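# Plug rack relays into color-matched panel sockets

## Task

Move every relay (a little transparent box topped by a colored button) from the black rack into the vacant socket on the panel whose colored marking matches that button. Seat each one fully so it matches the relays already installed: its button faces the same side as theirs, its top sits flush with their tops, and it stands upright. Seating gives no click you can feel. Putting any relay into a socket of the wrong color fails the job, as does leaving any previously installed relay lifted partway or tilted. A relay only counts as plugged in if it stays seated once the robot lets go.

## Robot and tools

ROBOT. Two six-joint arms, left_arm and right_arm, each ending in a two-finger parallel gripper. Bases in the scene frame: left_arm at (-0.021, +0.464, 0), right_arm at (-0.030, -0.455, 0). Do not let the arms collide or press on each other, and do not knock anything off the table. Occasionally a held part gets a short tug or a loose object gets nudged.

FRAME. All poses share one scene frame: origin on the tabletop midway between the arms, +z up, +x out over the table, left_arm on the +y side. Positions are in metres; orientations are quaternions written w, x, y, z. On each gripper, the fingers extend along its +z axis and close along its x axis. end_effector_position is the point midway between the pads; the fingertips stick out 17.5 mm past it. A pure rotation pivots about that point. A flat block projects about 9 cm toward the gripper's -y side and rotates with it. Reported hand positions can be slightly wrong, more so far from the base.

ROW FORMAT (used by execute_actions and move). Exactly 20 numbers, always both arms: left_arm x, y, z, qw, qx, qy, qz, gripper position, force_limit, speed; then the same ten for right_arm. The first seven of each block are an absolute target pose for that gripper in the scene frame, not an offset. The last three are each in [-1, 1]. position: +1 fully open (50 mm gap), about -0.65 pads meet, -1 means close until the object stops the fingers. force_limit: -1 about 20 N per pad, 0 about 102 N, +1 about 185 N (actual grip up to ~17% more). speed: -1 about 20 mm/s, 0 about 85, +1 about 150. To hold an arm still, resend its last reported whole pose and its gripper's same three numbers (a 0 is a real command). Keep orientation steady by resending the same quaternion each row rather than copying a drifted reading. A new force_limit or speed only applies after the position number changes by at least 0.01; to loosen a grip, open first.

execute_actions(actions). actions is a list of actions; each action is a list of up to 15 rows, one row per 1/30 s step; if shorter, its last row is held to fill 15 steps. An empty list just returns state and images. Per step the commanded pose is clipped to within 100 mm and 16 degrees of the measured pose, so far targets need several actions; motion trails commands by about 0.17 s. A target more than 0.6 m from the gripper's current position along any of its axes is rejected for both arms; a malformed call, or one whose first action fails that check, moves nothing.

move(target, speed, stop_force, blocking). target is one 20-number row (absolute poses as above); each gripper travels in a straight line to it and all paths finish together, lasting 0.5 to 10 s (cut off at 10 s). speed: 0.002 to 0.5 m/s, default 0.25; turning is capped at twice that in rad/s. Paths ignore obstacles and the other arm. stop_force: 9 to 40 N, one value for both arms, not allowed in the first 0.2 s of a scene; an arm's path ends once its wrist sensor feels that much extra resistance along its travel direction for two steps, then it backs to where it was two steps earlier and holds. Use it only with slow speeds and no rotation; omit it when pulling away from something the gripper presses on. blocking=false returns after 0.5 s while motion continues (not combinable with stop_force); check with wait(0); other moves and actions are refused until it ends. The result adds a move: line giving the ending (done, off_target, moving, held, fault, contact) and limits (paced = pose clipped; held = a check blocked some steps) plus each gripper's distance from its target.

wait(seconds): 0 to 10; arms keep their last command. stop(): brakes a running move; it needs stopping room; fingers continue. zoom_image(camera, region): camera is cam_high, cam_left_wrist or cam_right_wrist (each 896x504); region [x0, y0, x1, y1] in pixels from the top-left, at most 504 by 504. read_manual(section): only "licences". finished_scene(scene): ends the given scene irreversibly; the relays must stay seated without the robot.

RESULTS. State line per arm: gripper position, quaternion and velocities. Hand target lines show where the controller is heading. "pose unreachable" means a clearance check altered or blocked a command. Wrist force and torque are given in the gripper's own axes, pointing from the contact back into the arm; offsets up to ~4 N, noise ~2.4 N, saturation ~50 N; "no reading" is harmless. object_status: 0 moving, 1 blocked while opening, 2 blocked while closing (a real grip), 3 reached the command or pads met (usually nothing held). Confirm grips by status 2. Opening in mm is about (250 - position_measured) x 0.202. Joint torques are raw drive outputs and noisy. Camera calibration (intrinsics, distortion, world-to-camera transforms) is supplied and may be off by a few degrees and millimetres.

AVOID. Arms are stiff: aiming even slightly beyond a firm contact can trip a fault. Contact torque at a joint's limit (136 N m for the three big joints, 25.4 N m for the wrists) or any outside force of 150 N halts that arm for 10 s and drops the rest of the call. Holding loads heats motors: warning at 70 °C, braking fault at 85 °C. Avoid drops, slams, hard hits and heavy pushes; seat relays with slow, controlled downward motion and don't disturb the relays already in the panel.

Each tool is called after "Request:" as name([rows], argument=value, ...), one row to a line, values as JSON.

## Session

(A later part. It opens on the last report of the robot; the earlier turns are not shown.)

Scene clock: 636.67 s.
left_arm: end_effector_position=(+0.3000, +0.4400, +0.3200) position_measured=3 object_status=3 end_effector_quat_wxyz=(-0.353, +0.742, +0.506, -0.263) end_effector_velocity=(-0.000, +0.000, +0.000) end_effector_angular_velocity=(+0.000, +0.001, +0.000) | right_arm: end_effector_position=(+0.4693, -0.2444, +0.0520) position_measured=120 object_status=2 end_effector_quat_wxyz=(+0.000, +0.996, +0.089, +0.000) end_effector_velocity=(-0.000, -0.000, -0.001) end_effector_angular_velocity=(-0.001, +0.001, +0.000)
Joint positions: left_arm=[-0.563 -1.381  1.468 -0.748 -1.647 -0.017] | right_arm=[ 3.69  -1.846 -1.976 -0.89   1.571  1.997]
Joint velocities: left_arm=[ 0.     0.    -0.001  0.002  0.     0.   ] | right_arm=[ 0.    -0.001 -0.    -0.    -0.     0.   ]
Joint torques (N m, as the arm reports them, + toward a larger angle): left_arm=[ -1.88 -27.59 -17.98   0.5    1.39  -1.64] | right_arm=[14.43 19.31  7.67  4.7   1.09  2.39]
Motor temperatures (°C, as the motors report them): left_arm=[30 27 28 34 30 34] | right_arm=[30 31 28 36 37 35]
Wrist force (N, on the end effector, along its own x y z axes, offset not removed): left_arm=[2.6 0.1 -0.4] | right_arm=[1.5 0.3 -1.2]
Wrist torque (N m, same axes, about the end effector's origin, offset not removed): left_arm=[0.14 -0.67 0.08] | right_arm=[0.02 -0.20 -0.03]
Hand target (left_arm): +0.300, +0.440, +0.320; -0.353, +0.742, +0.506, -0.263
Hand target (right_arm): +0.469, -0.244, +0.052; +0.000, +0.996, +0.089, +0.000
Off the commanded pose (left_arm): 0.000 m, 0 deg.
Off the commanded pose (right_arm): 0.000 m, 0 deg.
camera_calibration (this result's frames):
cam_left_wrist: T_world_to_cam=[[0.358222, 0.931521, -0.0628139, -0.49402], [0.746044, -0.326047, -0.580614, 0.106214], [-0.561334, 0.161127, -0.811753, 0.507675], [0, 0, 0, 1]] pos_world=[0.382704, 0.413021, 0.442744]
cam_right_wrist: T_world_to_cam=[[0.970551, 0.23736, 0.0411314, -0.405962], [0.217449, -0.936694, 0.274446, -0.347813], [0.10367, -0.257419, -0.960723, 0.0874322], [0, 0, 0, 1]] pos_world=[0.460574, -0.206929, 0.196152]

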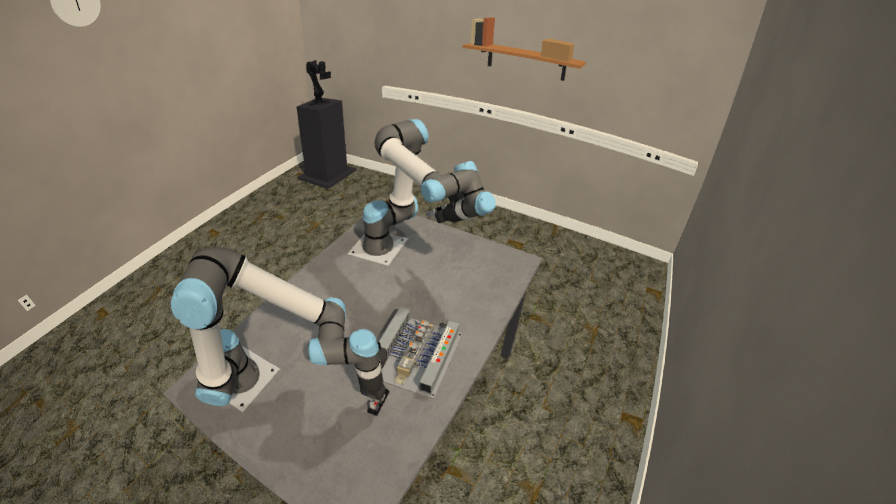

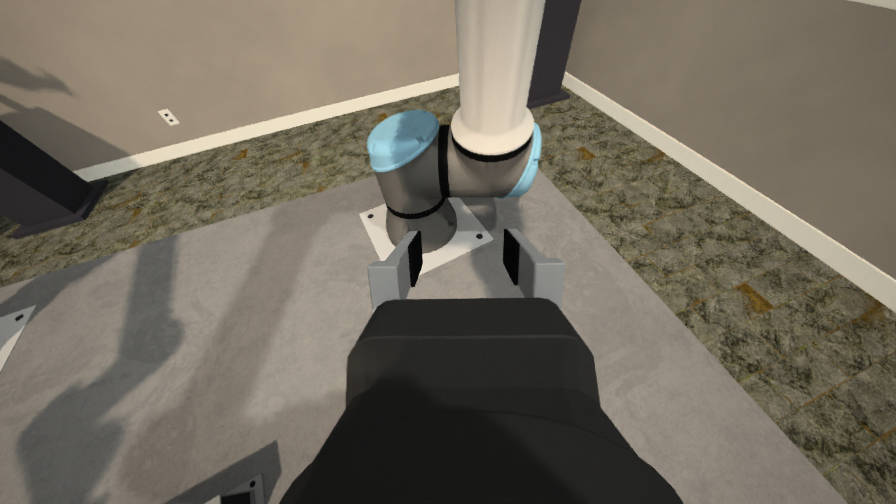

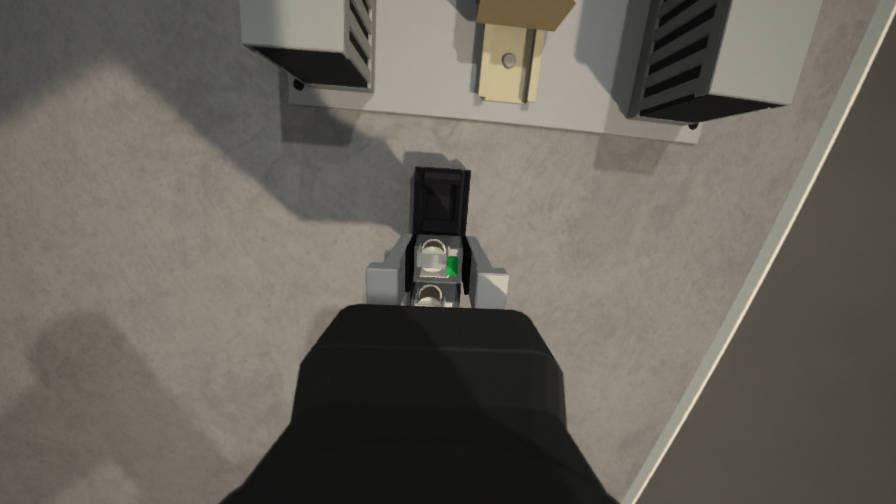

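Request:
move(target=[0.30,0.44,0.32,-0.353,0.742,0.506,-0.263,1,0,0, 0.4693,-0.2444,0.082,0,0.99604,0.0889,0,-1,-0.4,-0.7], speed=0.05)

Request:
move(target=[0.30,0.44,0.32,-0.353,0.742,0.506,-0.263,1,0,0, 0.468,-0.15,0.145,0,0.6428,0.7660,0,-1,-0.4,-0.7], speed=0.35)

Request:
move(target=[0.30,0.44,0.32,-0.353,0.742,0.506,-0.263,1,0,0, 0.4653,0.0166,0.135,0,-0.07846,0.99692,0,-1,-0.4,-0.7], speed=0.35)

Scene clock: 645.57 s.
left_arm: end_effector_position=(+0.3000, +0.4400, +0.3200) position_measured=3 object_status=3 end_effector_quat_wxyz=(-0.353, +0.742, +0.506, -0.263) end_effector_velocity=(+0.001, -0.000, +0.000) end_effector_angular_velocity=(-0.001, -0.002, -0.001) | right_arm: end_effector_position=(+0.4694, -0.2444, +0.0817) position_measured=120 object_status=2 end_effector_quat_wxyz=(-0.000, +0.996, +0.089, +0.000) end_effector_velocity=(+0.000, +0.000, +0.002) end_effector_angular_velocity=(-0.000, +0.000, -0.000)
Joint positions: left_arm=[-0.563 -1.381  1.468 -0.748 -1.647 -0.017] | right_arm=[ 3.69  -1.801 -1.942 -0.969  1.571  1.997]
Joint velocities: left_arm=[-0.     0.    -0.002 -0.     0.     0.   ] | right_arm=[-0.     0.002  0.003 -0.005 -0.     0.   ]
Joint torques (N m, as the arm reports them, + toward a larger angle): left_arm=[ -0.67 -27.67 -16.95   0.68   1.4   -1.46] | right_arm=[10.1  45.8  33.49  2.02  1.3   1.43]
Motor temperatures (°C, as the motors report them): left_arm=[30 27 28 34 30 34] | right_arm=[30 31 28 36 37 35]
Wrist force (N, on the end effector, along its own x y z axes, offset not removed): left_arm=[1.9 -1.3 -0.2] | right_arm=[-0.4 1.6 -0.5]
Wrist torque (N m, same axes, about the end effector's origin, offset not removed): left_arm=[-0.16 -0.47 0.03] | right_arm=[0.31 0.08 -0.02]
Hand target (left_arm): +0.300, +0.440, +0.320; -0.353, +0.742, +0.506, -0.263
Hand target (right_arm): +0.469, -0.244, +0.082; -0.000, +0.996, +0.089, +0.000
Off the commanded pose (left_arm): 0.000 m, 0 deg.
Off the commanded pose (right_arm): 0.000 m, 0 deg.
move: done
camera_calibration (this result's frames):
cam_left_wrist: T_world_to_cam=[[0.358222, 0.931521, -0.0628138, -0.49402], [0.746044, -0.326047, -0.580614, 0.106214], [-0.561334, 0.161127, -0.811753, 0.507675], [0, 0, 0, 1]] pos_world=[0.382704, 0.413021, 0.442744]
cam_right_wrist: T_world_to_cam=[[0.970549, 0.237362, 0.0411473, -0.407251], [0.21745, -0.936702, 0.274419, -0.355941], [0.103679, -0.25739, -0.960729, 0.116006], [0, 0, 0, 1]] pos_world=[0.460629, -0.206886, 0.225885]

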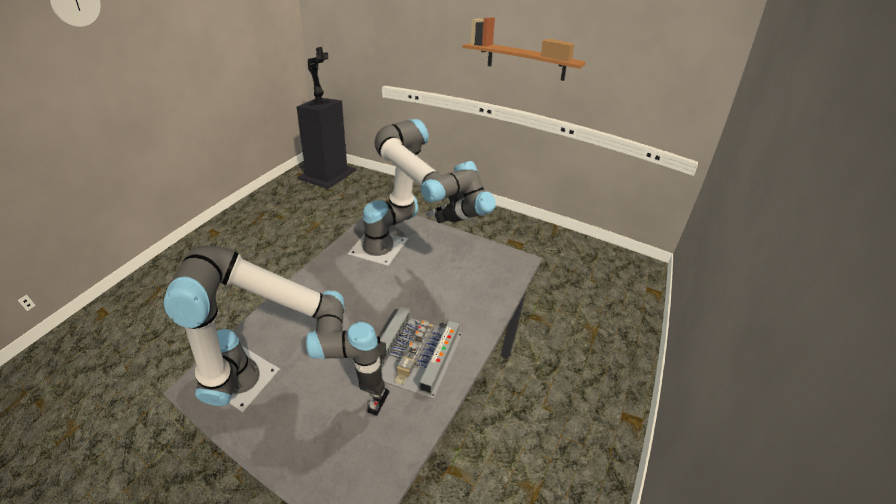

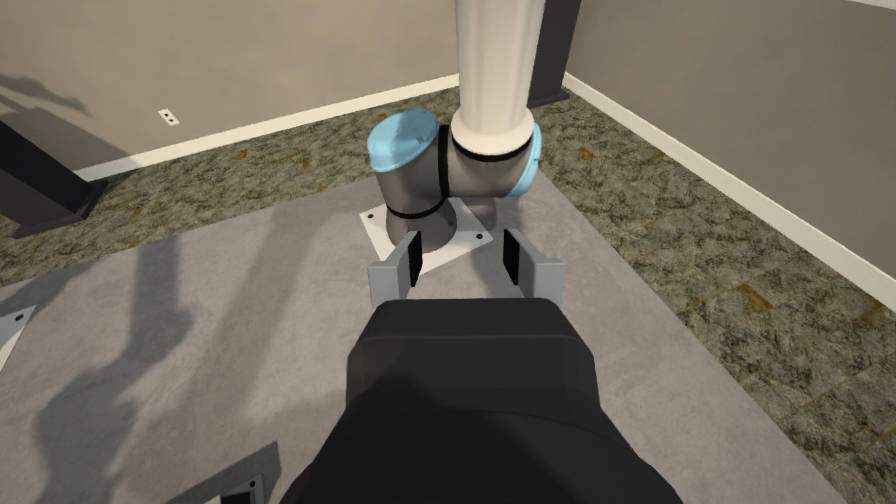

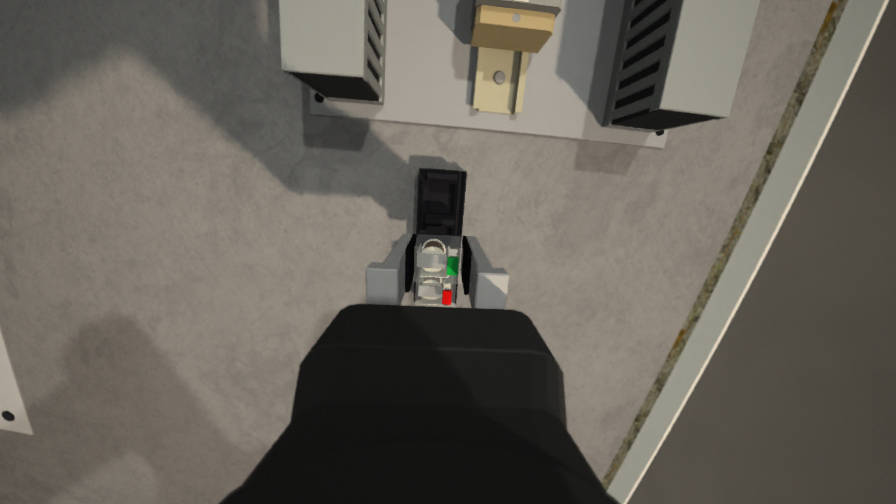

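Scene clock: 648.40 s.
left_arm: end_effector_position=(+0.3000, +0.4400, +0.3200) position_measured=3 object_status=3 end_effector_quat_wxyz=(-0.353, +0.742, +0.506, -0.263) end_effector_velocity=(-0.001, +0.000, -0.000) end_effector_angular_velocity=(+0.001, +0.002, -0.001) | right_arm: end_effector_position=(+0.4682, -0.1500, +0.1448) position_measured=120 object_status=2 end_effector_quat_wxyz=(+0.000, +0.643, +0.766, -0.000) end_effector_velocity=(-0.000, +0.001, +0.001) end_effector_angular_velocity=(+0.000, +0.001, +0.012)
Joint positions: left_arm=[-0.563 -1.381  1.468 -0.748 -1.647 -0.017] | right_arm=[ 3.841 -1.882 -1.651 -1.18   1.57   0.582]
Joint velocities: left_arm=[-0.    -0.     0.002  0.001  0.     0.   ] | right_arm=[ 0.001 -0.001  0.003 -0.003  0.001 -0.011]
Joint torques (N m, as the arm reports them, + toward a larger angle): left_arm=[ -1.73 -27.4  -17.4    0.94   1.27  -1.51] | right_arm=[14.75 24.93 35.02  1.77  1.54 -2.2 ]
Motor temperatures (°C, as the motors report them): left_arm=[30 27 28 34 30 34] | right_arm=[30 31 28 36 37 35]
Wrist force (N, on the end effector, along its own x y z axes, offset not removed): left_arm=[2.7 -0.2 0.8] | right_arm=[2.6 0.7 0.1]
Wrist torque (N m, same axes, about the end effector's origin, offset not removed): left_arm=[0.05 -0.61 -0.02] | right_arm=[0.17 -0.51 0.01]
Hand target (left_arm): +0.300, +0.440, +0.320; -0.353, +0.742, +0.506, -0.263
Hand target (right_arm): +0.468, -0.150, +0.145; +0.000, +0.643, +0.766, -0.000
Off the commanded pose (left_arm): 0.000 m, 0 deg.
Off the commanded pose (right_arm): 0.000 m, 0 deg.
move: done
camera_calibration (this result's frames):
cam_left_wrist: T_world_to_cam=[[0.358222, 0.931521, -0.0628137, -0.49402], [0.746044, -0.326047, -0.580614, 0.106214], [-0.561334, 0.161127, -0.811753, 0.507674], [0, 0, 0, 1]] pos_world=[0.382704, 0.413021, 0.442744]
cam_right_wrist: T_world_to_cam=[[-0.232605, 0.971718, 0.0407444, 0.242422], [0.9377, 0.21295, 0.274537, -0.449408], [0.258096, 0.102065, -0.960713, 0.182671], [0, 0, 0, 1]] pos_world=[0.430652, -0.158508, 0.288996]

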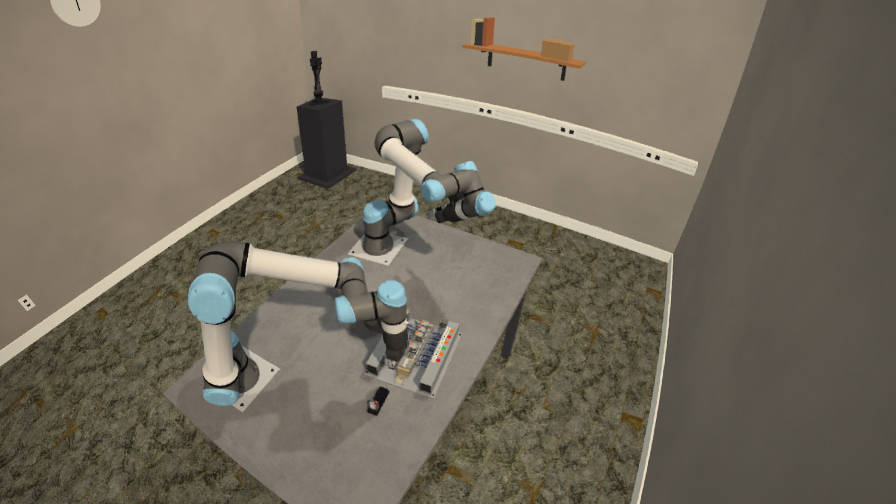

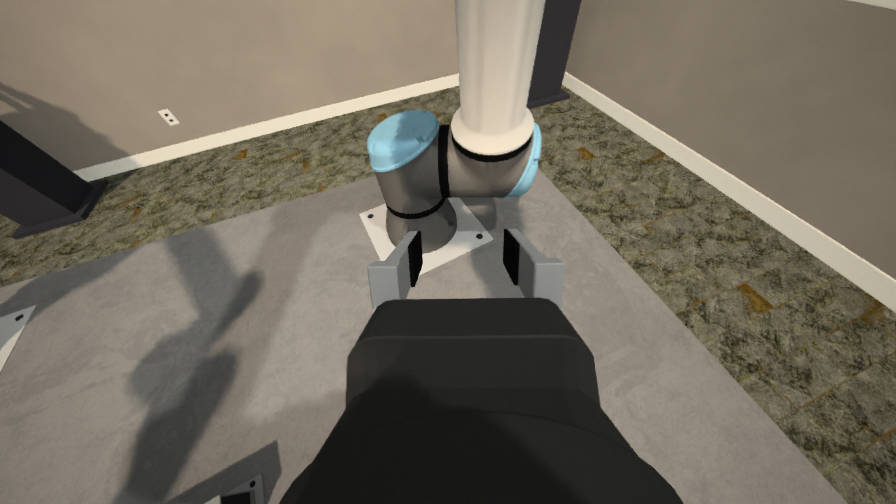

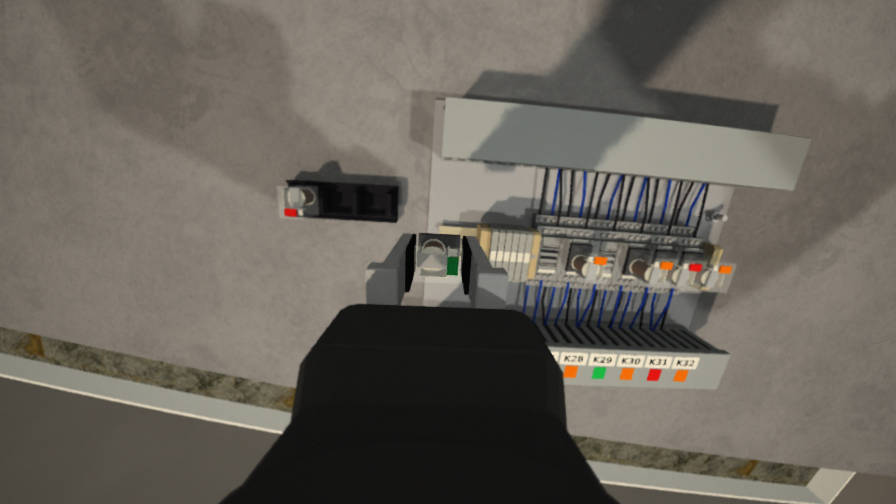

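Scene clock: 651.20 s.
left_arm: end_effector_position=(+0.3000, +0.4400, +0.3200) position_measured=3 object_status=3 end_effector_quat_wxyz=(-0.353, +0.742, +0.506, -0.263) end_effector_velocity=(-0.000, -0.000, -0.000) end_effector_angular_velocity=(-0.000, +0.000, +0.000) | right_arm: end_effector_position=(+0.4654, +0.0164, +0.1348) position_measured=120 object_status=2 end_effector_quat_wxyz=(+0.000, -0.078, +0.997, -0.000) end_effector_velocity=(-0.000, +0.001, -0.001) end_effector_angular_velocity=(-0.002, +0.002, +0.012)
Joint positions: left_arm=[-0.563 -1.381  1.468 -0.748 -1.647 -0.017] | right_arm=[ 4.068 -2.096 -1.364 -1.253  1.57  -0.745]
Joint velocities: left_arm=[ 0. -0.  0. -0. -0.  0.] | right_arm=[ 0.001 -0.003  0.003 -0.003  0.001 -0.011]
Joint torques (N m, as the arm reports them, + toward a larger angle): left_arm=[ -0.42 -27.8  -17.9    0.82   1.29  -1.62] | right_arm=[13.98 35.78 35.53  1.72  1.45 -2.05]
Motor temperatures (°C, as the motors report them): left_arm=[30 27 28 34 30 34] | right_arm=[30 31 28 36 37 35]
Wrist force (N, on the end effector, along its own x y z axes, offset not removed): left_arm=[1.9 -1.0 0.8] | right_arm=[0.1 0.5 1.8]
Wrist torque (N m, same axes, about the end effector's origin, offset not removed): left_arm=[-0.13 -0.47 0.12] | right_arm=[0.19 0.05 0.04]
Hand target (left_arm): +0.300, +0.440, +0.320; -0.353, +0.742, +0.506, -0.263
Hand target (right_arm): +0.465, +0.016, +0.135; +0.000, -0.078, +0.997, -0.000
Off the commanded pose (left_arm): 0.000 m, 0 deg.
Off the commanded pose (right_arm): 0.000 m, 0 deg.
move: done
camera_calibration (this result's frames):
cam_left_wrist: T_world_to_cam=[[0.358222, 0.931521, -0.0628139, -0.49402], [0.746044, -0.326048, -0.580614, 0.106214], [-0.561334, 0.161127, -0.811753, 0.507674], [0, 0, 0, 1]] pos_world=[0.382704, 0.413021, 0.442744]
cam_right_wrist: T_world_to_cam=[[-0.975611, -0.215657, 0.0409179, 0.445738], [-0.196613, 0.941434, 0.273944, 0.0366095], [-0.0975995, 0.259218, -0.960875, 0.319761], [0, 0, 0, 1]] pos_world=[0.473274, -0.0212263, 0.278983]

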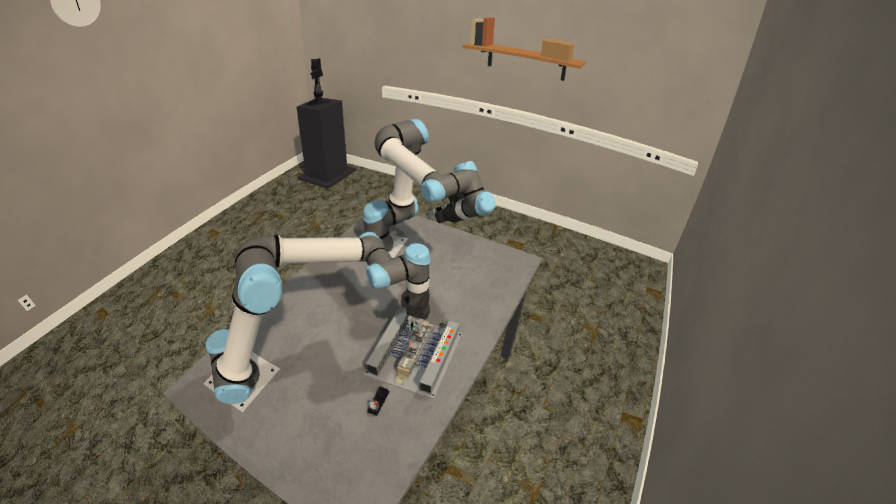

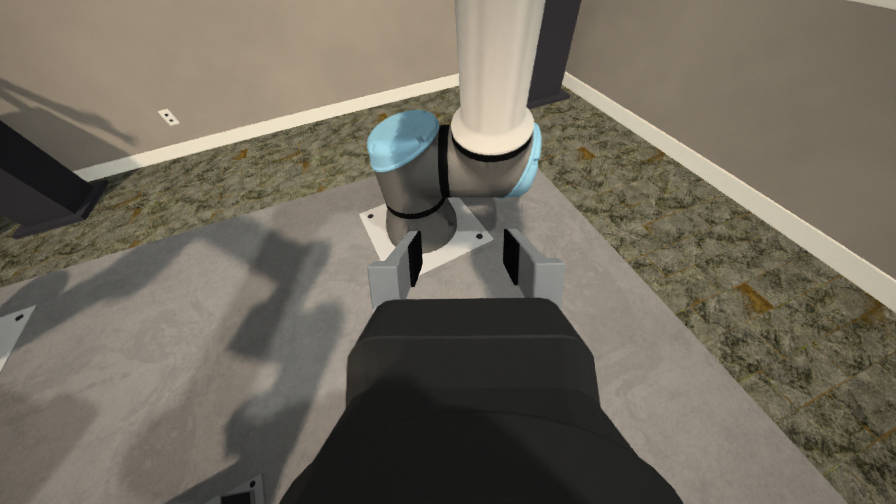

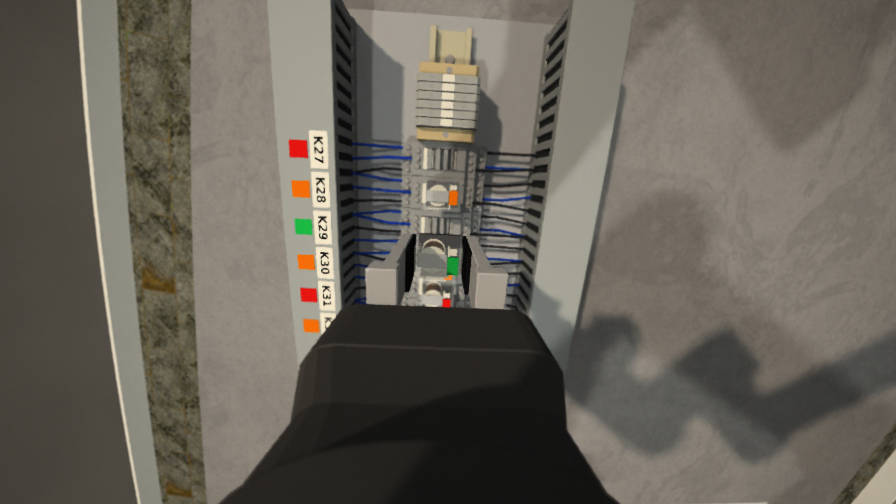

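Request:
move(target=[0.30,0.44,0.32,-0.353,0.742,0.506,-0.263,1,0,0, 0.4653,0.0166,0.112,0,-0.07846,0.99692,0,-1,-0.4,-0.7], speed=0.08)

Request:
zoom_image(camera="cam_right_wrist", region=[380, 130, 510, 300])

Scene clock: 654.83 s.
left_arm: end_effector_position=(+0.3000, +0.4400, +0.3200) position_measured=3 object_status=3 end_effector_quat_wxyz=(-0.353, +0.742, +0.506, -0.263) end_effector_velocity=(+0.000, +0.000, +0.000) end_effector_angular_velocity=(+0.001, +0.000, -0.000) | right_arm: end_effector_position=(+0.4653, +0.0165, +0.1123) position_measured=120 object_status=2 end_effector_quat_wxyz=(-0.000, -0.078, +0.997, -0.000) end_effector_velocity=(+0.000, +0.000, -0.002) end_effector_angular_velocity=(+0.002, -0.001, -0.000)
Joint positions: left_arm=[-0.563 -1.381  1.468 -0.748 -1.647 -0.017] | right_arm=[ 4.068 -2.114 -1.396 -1.202  1.571 -0.746]
Joint velocities: left_arm=[-0.     0.    -0.     0.001  0.001 -0.   ] | right_arm=[-0.    -0.001 -0.003  0.007  0.     0.   ]
Joint torques (N m, as the arm reports them, + toward a larger angle): left_arm=[ -0.44 -27.13 -17.63   0.88   1.04  -1.45] | right_arm=[15.18 34.25 12.11  4.69  1.32  1.52]
Motor temperatures (°C, as the motors report them): left_arm=[30 27 28 34 30 34] | right_arm=[30 31 28 36 37 35]
Wrist force (N, on the end effector, along its own x y z axes, offset not removed): left_arm=[2.6 -1.4 -0.5] | right_arm=[0.1 0.8 -0.2]
Wrist torque (N m, same axes, about the end effector's origin, offset not removed): left_arm=[-0.17 -0.61 0.07] | right_arm=[0.29 0.00 0.08]
Hand target (left_arm): +0.300, +0.440, +0.320; -0.353, +0.742, +0.506, -0.263
Hand target (right_arm): +0.465, +0.017, +0.112; -0.000, -0.078, +0.997, -0.000
Off the commanded pose (left_arm): 0.000 m, 0 deg.
Off the commanded pose (right_arm): 0.000 m, 0 deg.
move: done
camera_calibration (this result's frames):
cam_left_wrist: T_world_to_cam=[[0.358222, 0.931521, -0.0628138, -0.49402], [0.746044, -0.326048, -0.580614, 0.106214], [-0.561334, 0.161127, -0.811753, 0.507674], [0, 0, 0, 1]] pos_world=[0.382704, 0.413021, 0.442744]
cam_right_wrist: T_world_to_cam=[[-0.975295, -0.217041, 0.0411481, 0.446392], [-0.197841, 0.94104, 0.274413, 0.0430961], [-0.098281, 0.259493, -0.960731, 0.298369], [0, 0, 0, 1]] pos_world=[0.473214, -0.0210942, 0.256458]

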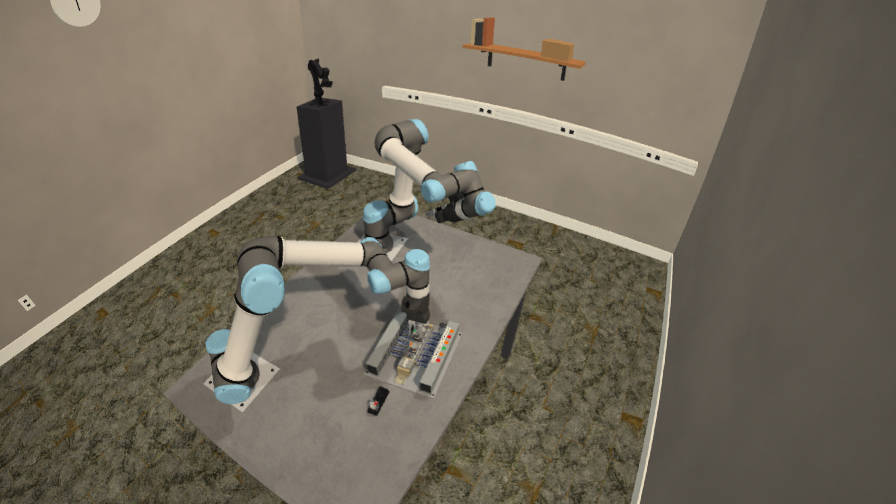

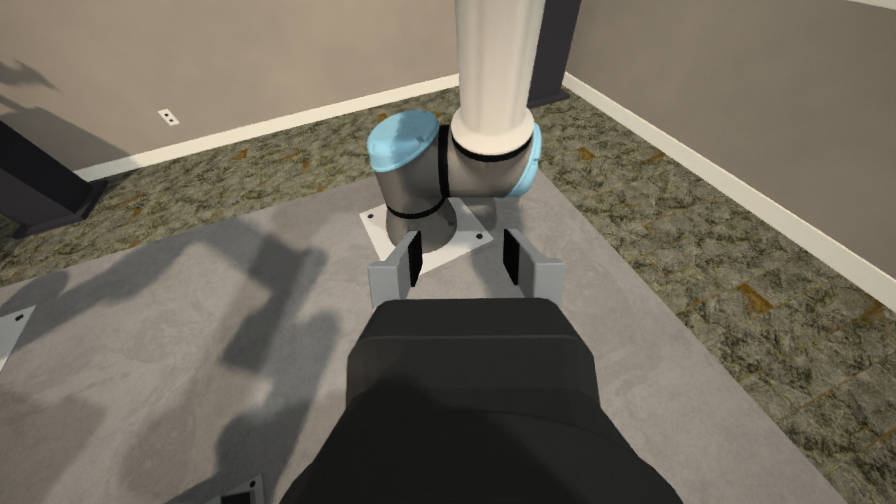

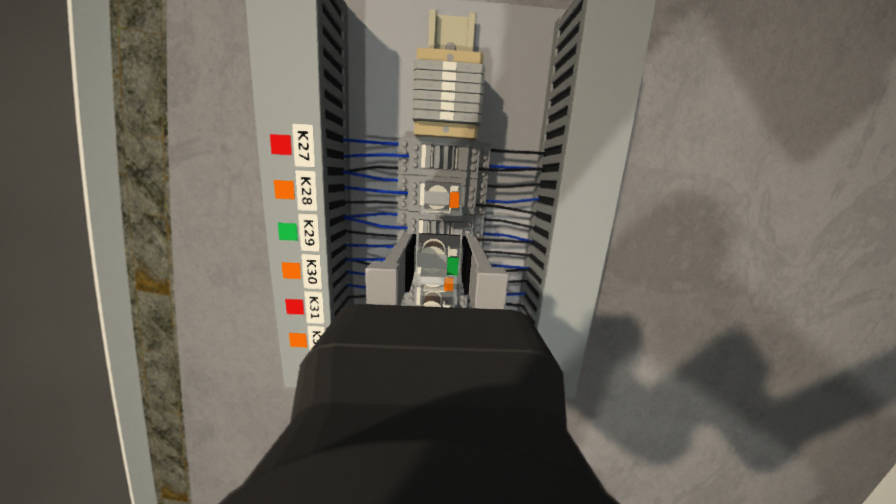

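Region (380, 130, 510, 300) of cam_right_wrist's 896x504 image, scaled by 2.965, with more detail than that image has; it fills the left 385 columns of this view, and the rest is white.

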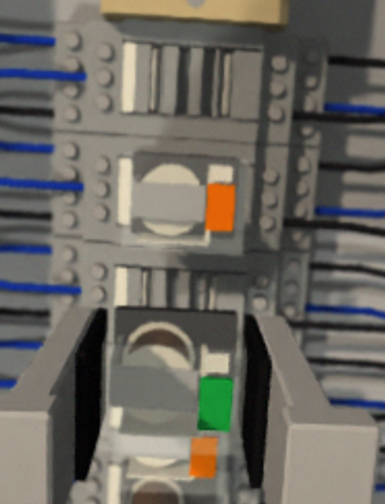

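Request:
zoom_image(camera="cam_right_wrist", region=[390, 135, 500, 250])

Region (390, 135, 500, 250) of cam_right_wrist's 896x504 image, scaled by 4.383, with more detail than that image has; it fills the left 482 columns of this view, and the rest is white.

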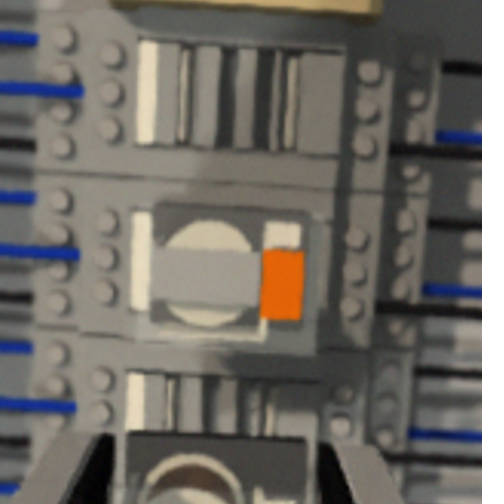

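Request:
move(target=[0.30,0.44,0.32,-0.353,0.742,0.506,-0.263,1,0,0, 0.4650,0.0118,0.112,0,-0.07846,0.99692,0,-1,-0.4,-0.7], speed=0.03)

Request:
zoom_image(camera="cam_right_wrist", region=[380, 170, 510, 305])

Scene clock: 685.20 s.
left_arm: end_effector_position=(+0.3000, +0.4400, +0.3200) position_measured=3 object_status=3 end_effector_quat_wxyz=(-0.353, +0.742, +0.506, -0.263) end_effector_velocity=(-0.000, -0.000, +0.000) end_effector_angular_velocity=(-0.000, -0.000, -0.000) | right_arm: end_effector_position=(+0.4650, +0.0120, +0.1120) position_measured=120 object_status=2 end_effector_quat_wxyz=(-0.000, -0.078, +0.997, -0.000) end_effector_velocity=(-0.000, -0.002, -0.000) end_effector_angular_velocity=(-0.002, +0.002, -0.000)
Joint positions: left_arm=[-0.563 -1.381  1.468 -0.748 -1.647 -0.017] | right_arm=[ 4.064 -2.107 -1.409 -1.197  1.571 -0.749]
Joint velocities: left_arm=[-0. -0. -0. -0. -0. -0.] | right_arm=[-0.002  0.003 -0.005 -0.001  0.    -0.001]
Joint torques (N m, as the arm reports them, + toward a larger angle): left_arm=[  0.25 -27.88 -17.19   0.79   1.15  -1.4 ] | right_arm=[-11.34  63.93  12.13   4.92   1.29  -2.07]
Motor temperatures (°C, as the motors report them): left_arm=[30 27 28 34 30 34] | right_arm=[30 31 28 36 37 35]
Wrist force (N, on the end effector, along its own x y z axes, offset not removed): left_arm=[2.0 0.8 0.6] | right_arm=[2.2 1.3 0.0]
Wrist torque (N m, same axes, about the end effector's origin, offset not removed): left_arm=[0.22 -0.47 0.08] | right_arm=[0.25 -0.24 0.01]
Hand target (left_arm): +0.300, +0.440, +0.320; -0.353, +0.742, +0.506, -0.263
Hand target (right_arm): +0.465, +0.012, +0.112; -0.000, -0.078, +0.997, +0.000
Off the commanded pose (left_arm): 0.000 m, 0 deg.
Off the commanded pose (right_arm): 0.000 m, 0 deg.
move: done
camera_calibration (this result's frames):
cam_left_wrist: T_world_to_cam=[[0.358223, 0.931521, -0.0628138, -0.49402], [0.746043, -0.326048, -0.580614, 0.106214], [-0.561334, 0.161127, -0.811753, 0.507674], [0, 0, 0, 1]] pos_world=[0.382704, 0.413021, 0.442744]
cam_right_wrist: T_world_to_cam=[[-0.975307, -0.216985, 0.041155, 0.445163], [-0.197784, 0.94105, 0.274419, 0.0473648], [-0.0982737, 0.259503, -0.960729, 0.299214], [0, 0, 0, 1]] pos_world=[0.472943, -0.0256259, 0.256145]

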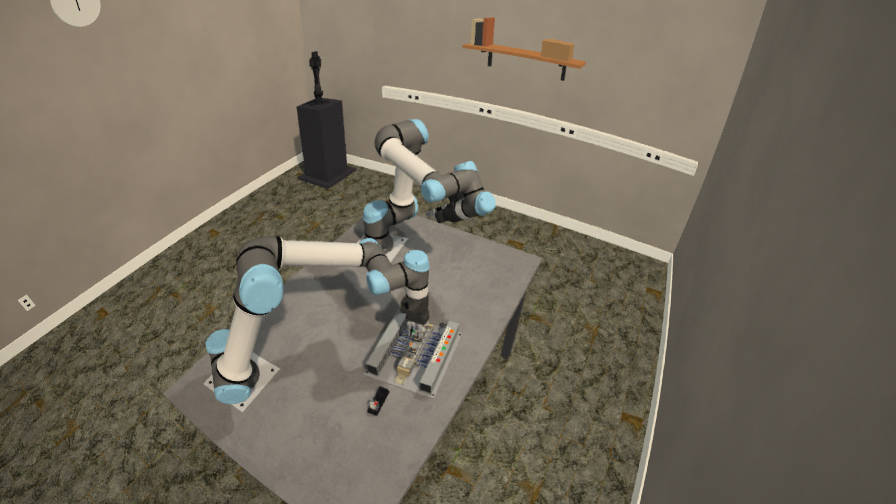

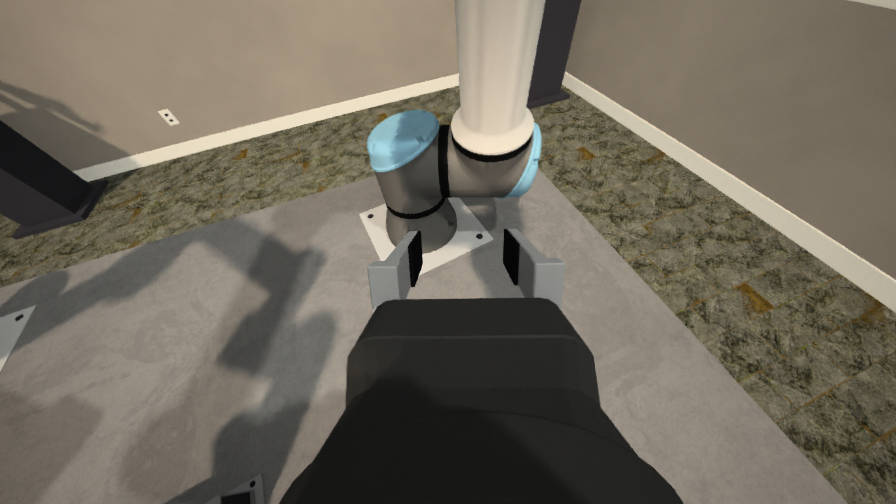

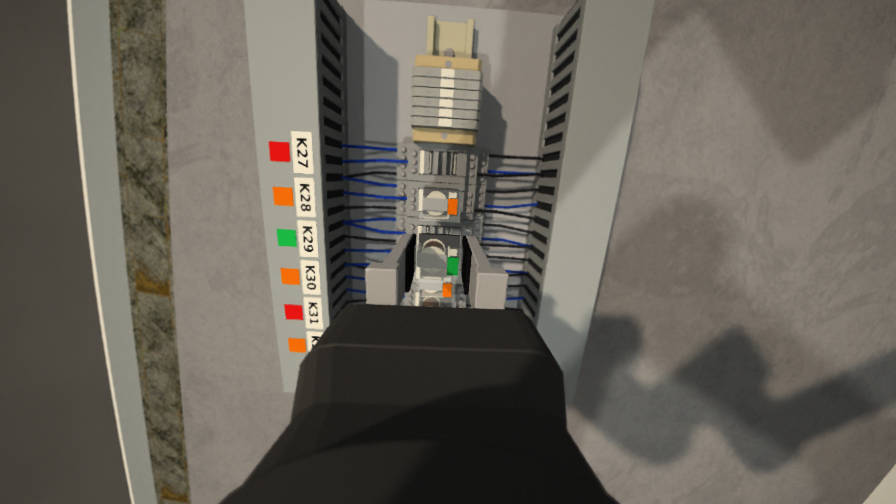

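Region (380, 170, 510, 305) of cam_right_wrist's 896x504 image, scaled by 3.733, with more detail than that image has; it fills the left 485 columns of this view, and the rest is white.

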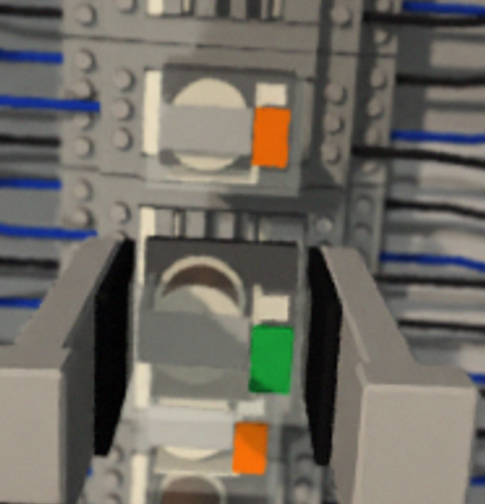

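Request:
move(target=[0.30,0.44,0.32,-0.353,0.742,0.506,-0.263,1,0,0, 0.4643,0.0124,0.110,0,-0.07846,0.99692,0,-1,-0.4,-0.7], speed=0.02)

Request:
move(target=[0.30,0.44,0.32,-0.353,0.742,0.506,-0.263,1,0,0, 0.4643,0.0124,0.088,0,-0.07846,0.99692,0,-1,-0.4,-0.7], speed=0.03)

Request:
zoom_image(camera="cam_right_wrist", region=[380, 170, 510, 305])

Scene clock: 696.73 s.
left_arm: end_effector_position=(+0.3000, +0.4400, +0.3200) position_measured=3 object_status=3 end_effector_quat_wxyz=(-0.353, +0.742, +0.506, -0.263) end_effector_velocity=(+0.001, -0.000, +0.000) end_effector_angular_velocity=(-0.001, -0.003, +0.000) | right_arm: end_effector_position=(+0.4643, +0.0124, +0.1101) position_measured=120 object_status=2 end_effector_quat_wxyz=(+0.000, -0.078, +0.997, +0.000) end_effector_velocity=(-0.000, +0.001, -0.001) end_effector_angular_velocity=(+0.000, +0.000, +0.000)
Joint positions: left_arm=[-0.563 -1.381  1.468 -0.748 -1.647 -0.017] | right_arm=[ 4.066 -2.108 -1.412 -1.192  1.571 -0.748]
Joint velocities: left_arm=[-0.    -0.    -0.001 -0.001 -0.    -0.   ] | right_arm=[ 0.001 -0.001 -0.001  0.003  0.     0.001]
Joint torques (N m, as the arm reports them, + toward a larger angle): left_arm=[ -0.07 -28.5  -17.52   0.89   1.19  -1.51] | right_arm=[13.14 35.79 12.89  4.72  1.12  2.34]
Motor temperatures (°C, as the motors report them): left_arm=[30 27 28 34 30 34] | right_arm=[30 32 28 36 37 35]
Wrist force (N, on the end effector, along its own x y z axes, offset not removed): left_arm=[1.2 -1.0 0.7] | right_arm=[1.3 1.2 1.2]
Wrist torque (N m, same axes, about the end effector's origin, offset not removed): left_arm=[-0.13 -0.42 0.06] | right_arm=[0.31 -0.17 0.02]
Hand target (left_arm): +0.300, +0.440, +0.320; -0.353, +0.742, +0.506, -0.263
Hand target (right_arm): +0.464, +0.012, +0.110; -0.000, -0.078, +0.997, -0.000
Off the commanded pose (left_arm): 0.000 m, 0 deg.
Off the commanded pose (right_arm): 0.000 m, 0 deg.
move: done
camera_calibration (this result's frames):
cam_left_wrist: T_world_to_cam=[[0.358223, 0.931521, -0.0628139, -0.49402], [0.746043, -0.326048, -0.580614, 0.106214], [-0.561334, 0.161127, -0.811752, 0.507674], [0, 0, 0, 1]] pos_world=[0.382704, 0.413021, 0.442744]
cam_right_wrist: T_world_to_cam=[[-0.975319, -0.216943, 0.0411023, 0.444684], [-0.197752, 0.941043, 0.274468, 0.0474096], [-0.0982231, 0.259566, -0.960717, 0.297237], [0, 0, 0, 1]] pos_world=[0.472279, -0.0252958, 0.254271]

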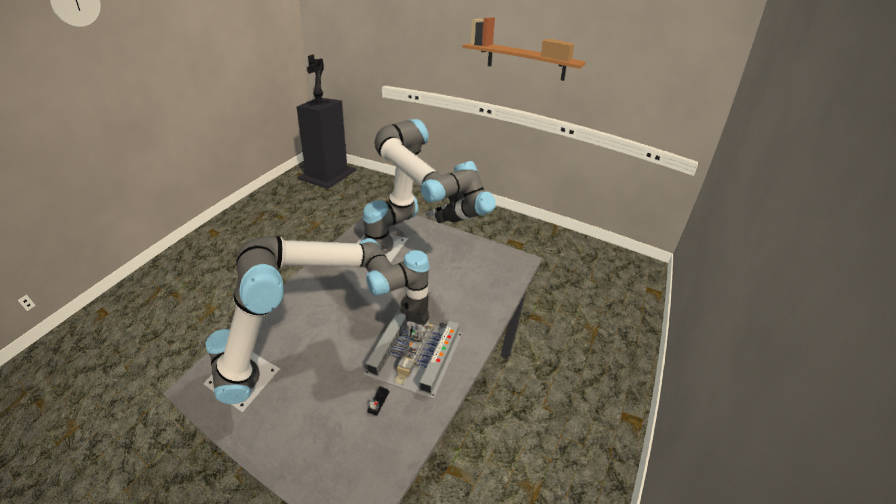

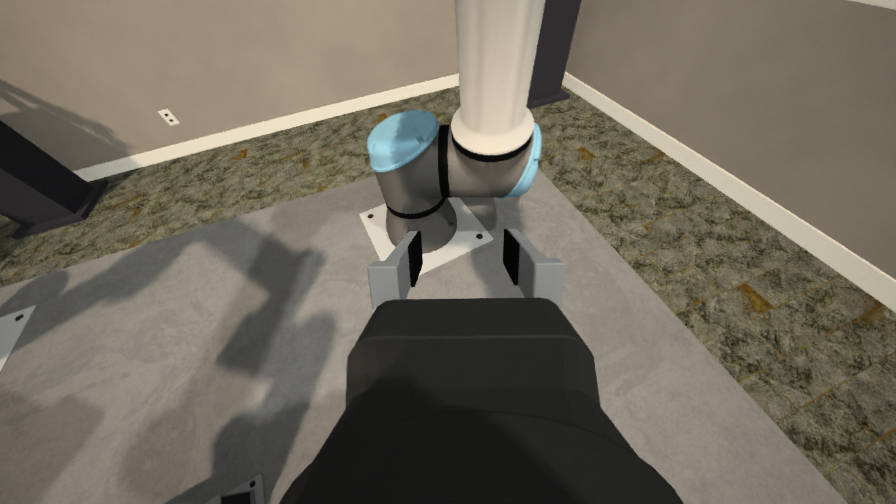

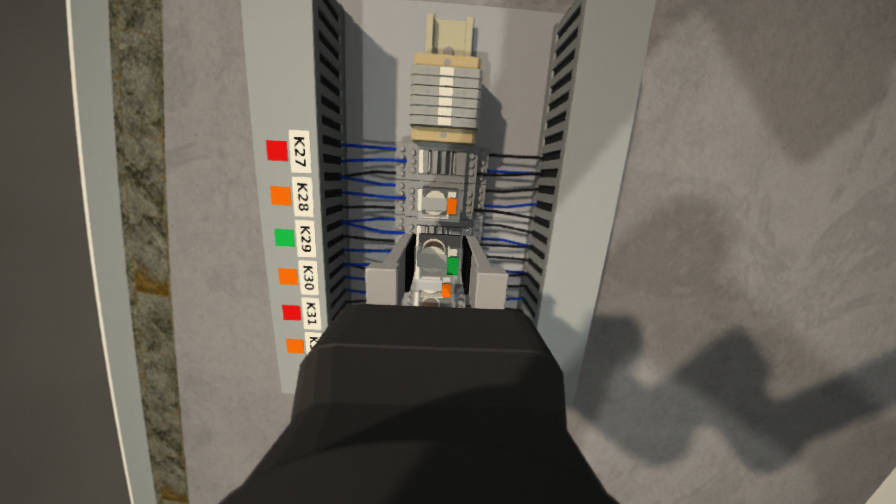

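Scene clock: 697.80 s.
left_arm: end_effector_position=(+0.3000, +0.4400, +0.3200) position_measured=3 object_status=3 end_effector_quat_wxyz=(-0.353, +0.742, +0.506, -0.263) end_effector_velocity=(-0.000, +0.000, +0.000) end_effector_angular_velocity=(+0.001, +0.001, -0.001) | right_arm: end_effector_position=(+0.4643, +0.0124, +0.0883) position_measured=120 object_status=2 end_effector_quat_wxyz=(-0.000, -0.078, +0.997, -0.000) end_effector_velocity=(+0.000, +0.000, -0.002) end_effector_angular_velocity=(+0.001, -0.001, -0.000)
Joint positions: left_arm=[-0.563 -1.381  1.468 -0.748 -1.647 -0.017] | right_arm=[ 4.066 -2.128 -1.44  -1.144  1.571 -0.748]
Joint velocities: left_arm=[-0.     0.     0.     0.001  0.     0.   ] | right_arm=[ 0.    -0.002 -0.003  0.007  0.     0.   ]
Joint torques (N m, as the arm reports them, + toward a larger angle): left_arm=[ -0.36 -28.08 -17.56   1.22   1.39  -1.39] | right_arm=[13.24 36.63 12.35  5.    1.14  2.44]
Motor temperatures (°C, as the motors report them): left_arm=[30 27 28 34 30 34] | right_arm=[30 32 28 36 37 35]
Wrist force (N, on the end effector, along its own x y z axes, offset not removed): left_arm=[2.8 0.7 1.1] | right_arm=[3.2 -0.1 0.7]
Wrist torque (N m, same axes, about the end effector's origin, offset not removed): left_arm=[0.24 -0.70 0.04] | right_arm=[0.09 -0.60 -0.04]
Hand target (left_arm): +0.300, +0.440, +0.320; -0.353, +0.742, +0.506, -0.263
Hand target (right_arm): +0.464, +0.012, +0.088; -0.000, -0.078, +0.997, -0.000
Off the commanded pose (left_arm): 0.000 m, 0 deg.
Off the commanded pose (right_arm): 0.000 m, 0 deg.
move: done
camera_calibration (this result's frames):
cam_left_wrist: T_world_to_cam=[[0.358223, 0.931521, -0.0628137, -0.49402], [0.746043, -0.326047, -0.580614, 0.106214], [-0.561334, 0.161127, -0.811753, 0.507674], [0, 0, 0, 1]] pos_world=[0.382704, 0.413021, 0.442744]
cam_right_wrist: T_world_to_cam=[[-0.975311, -0.216971, 0.0411458, 0.4455], [-0.197772, 0.94105, 0.274428, 0.053404], [-0.0982631, 0.259515, -0.960727, 0.27627], [0, 0, 0, 1]] pos_world=[0.47221, -0.0252918, 0.232434]

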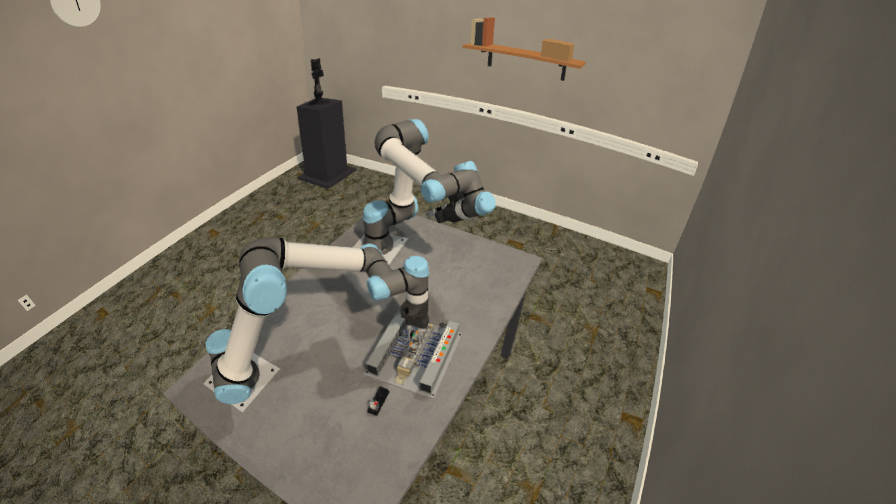

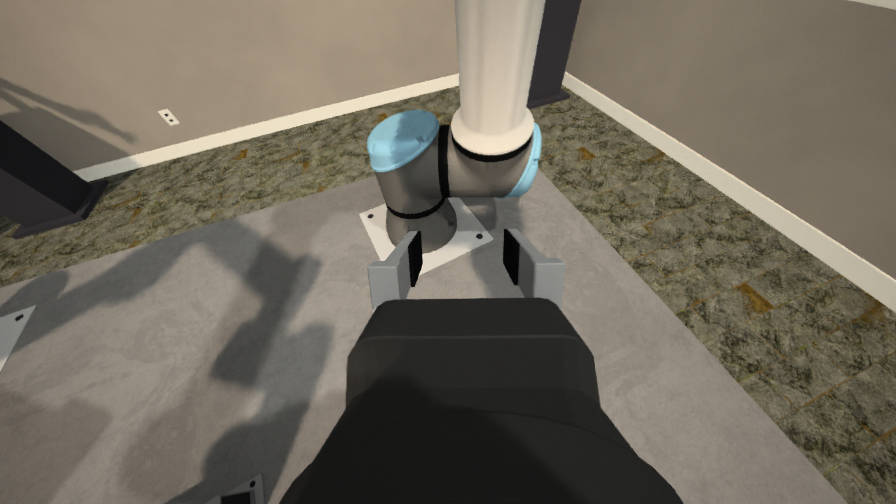

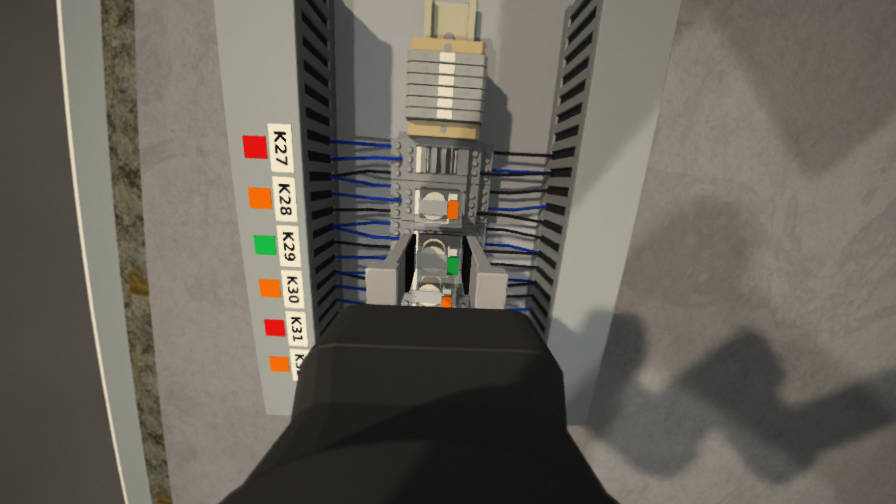

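Region (380, 170, 510, 305) of cam_right_wrist's 896x504 image, scaled by 3.733, with more detail than that image has; it fills the left 485 columns of this view, and the rest is white.

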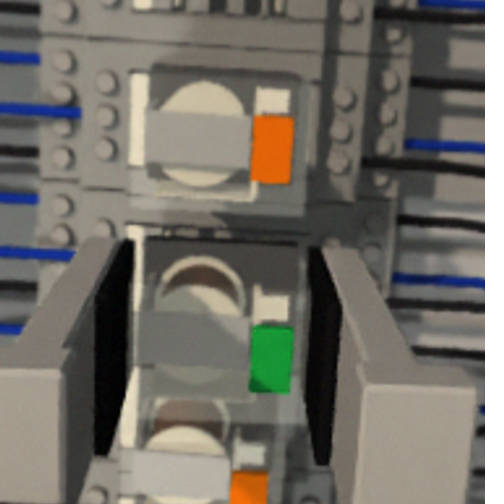

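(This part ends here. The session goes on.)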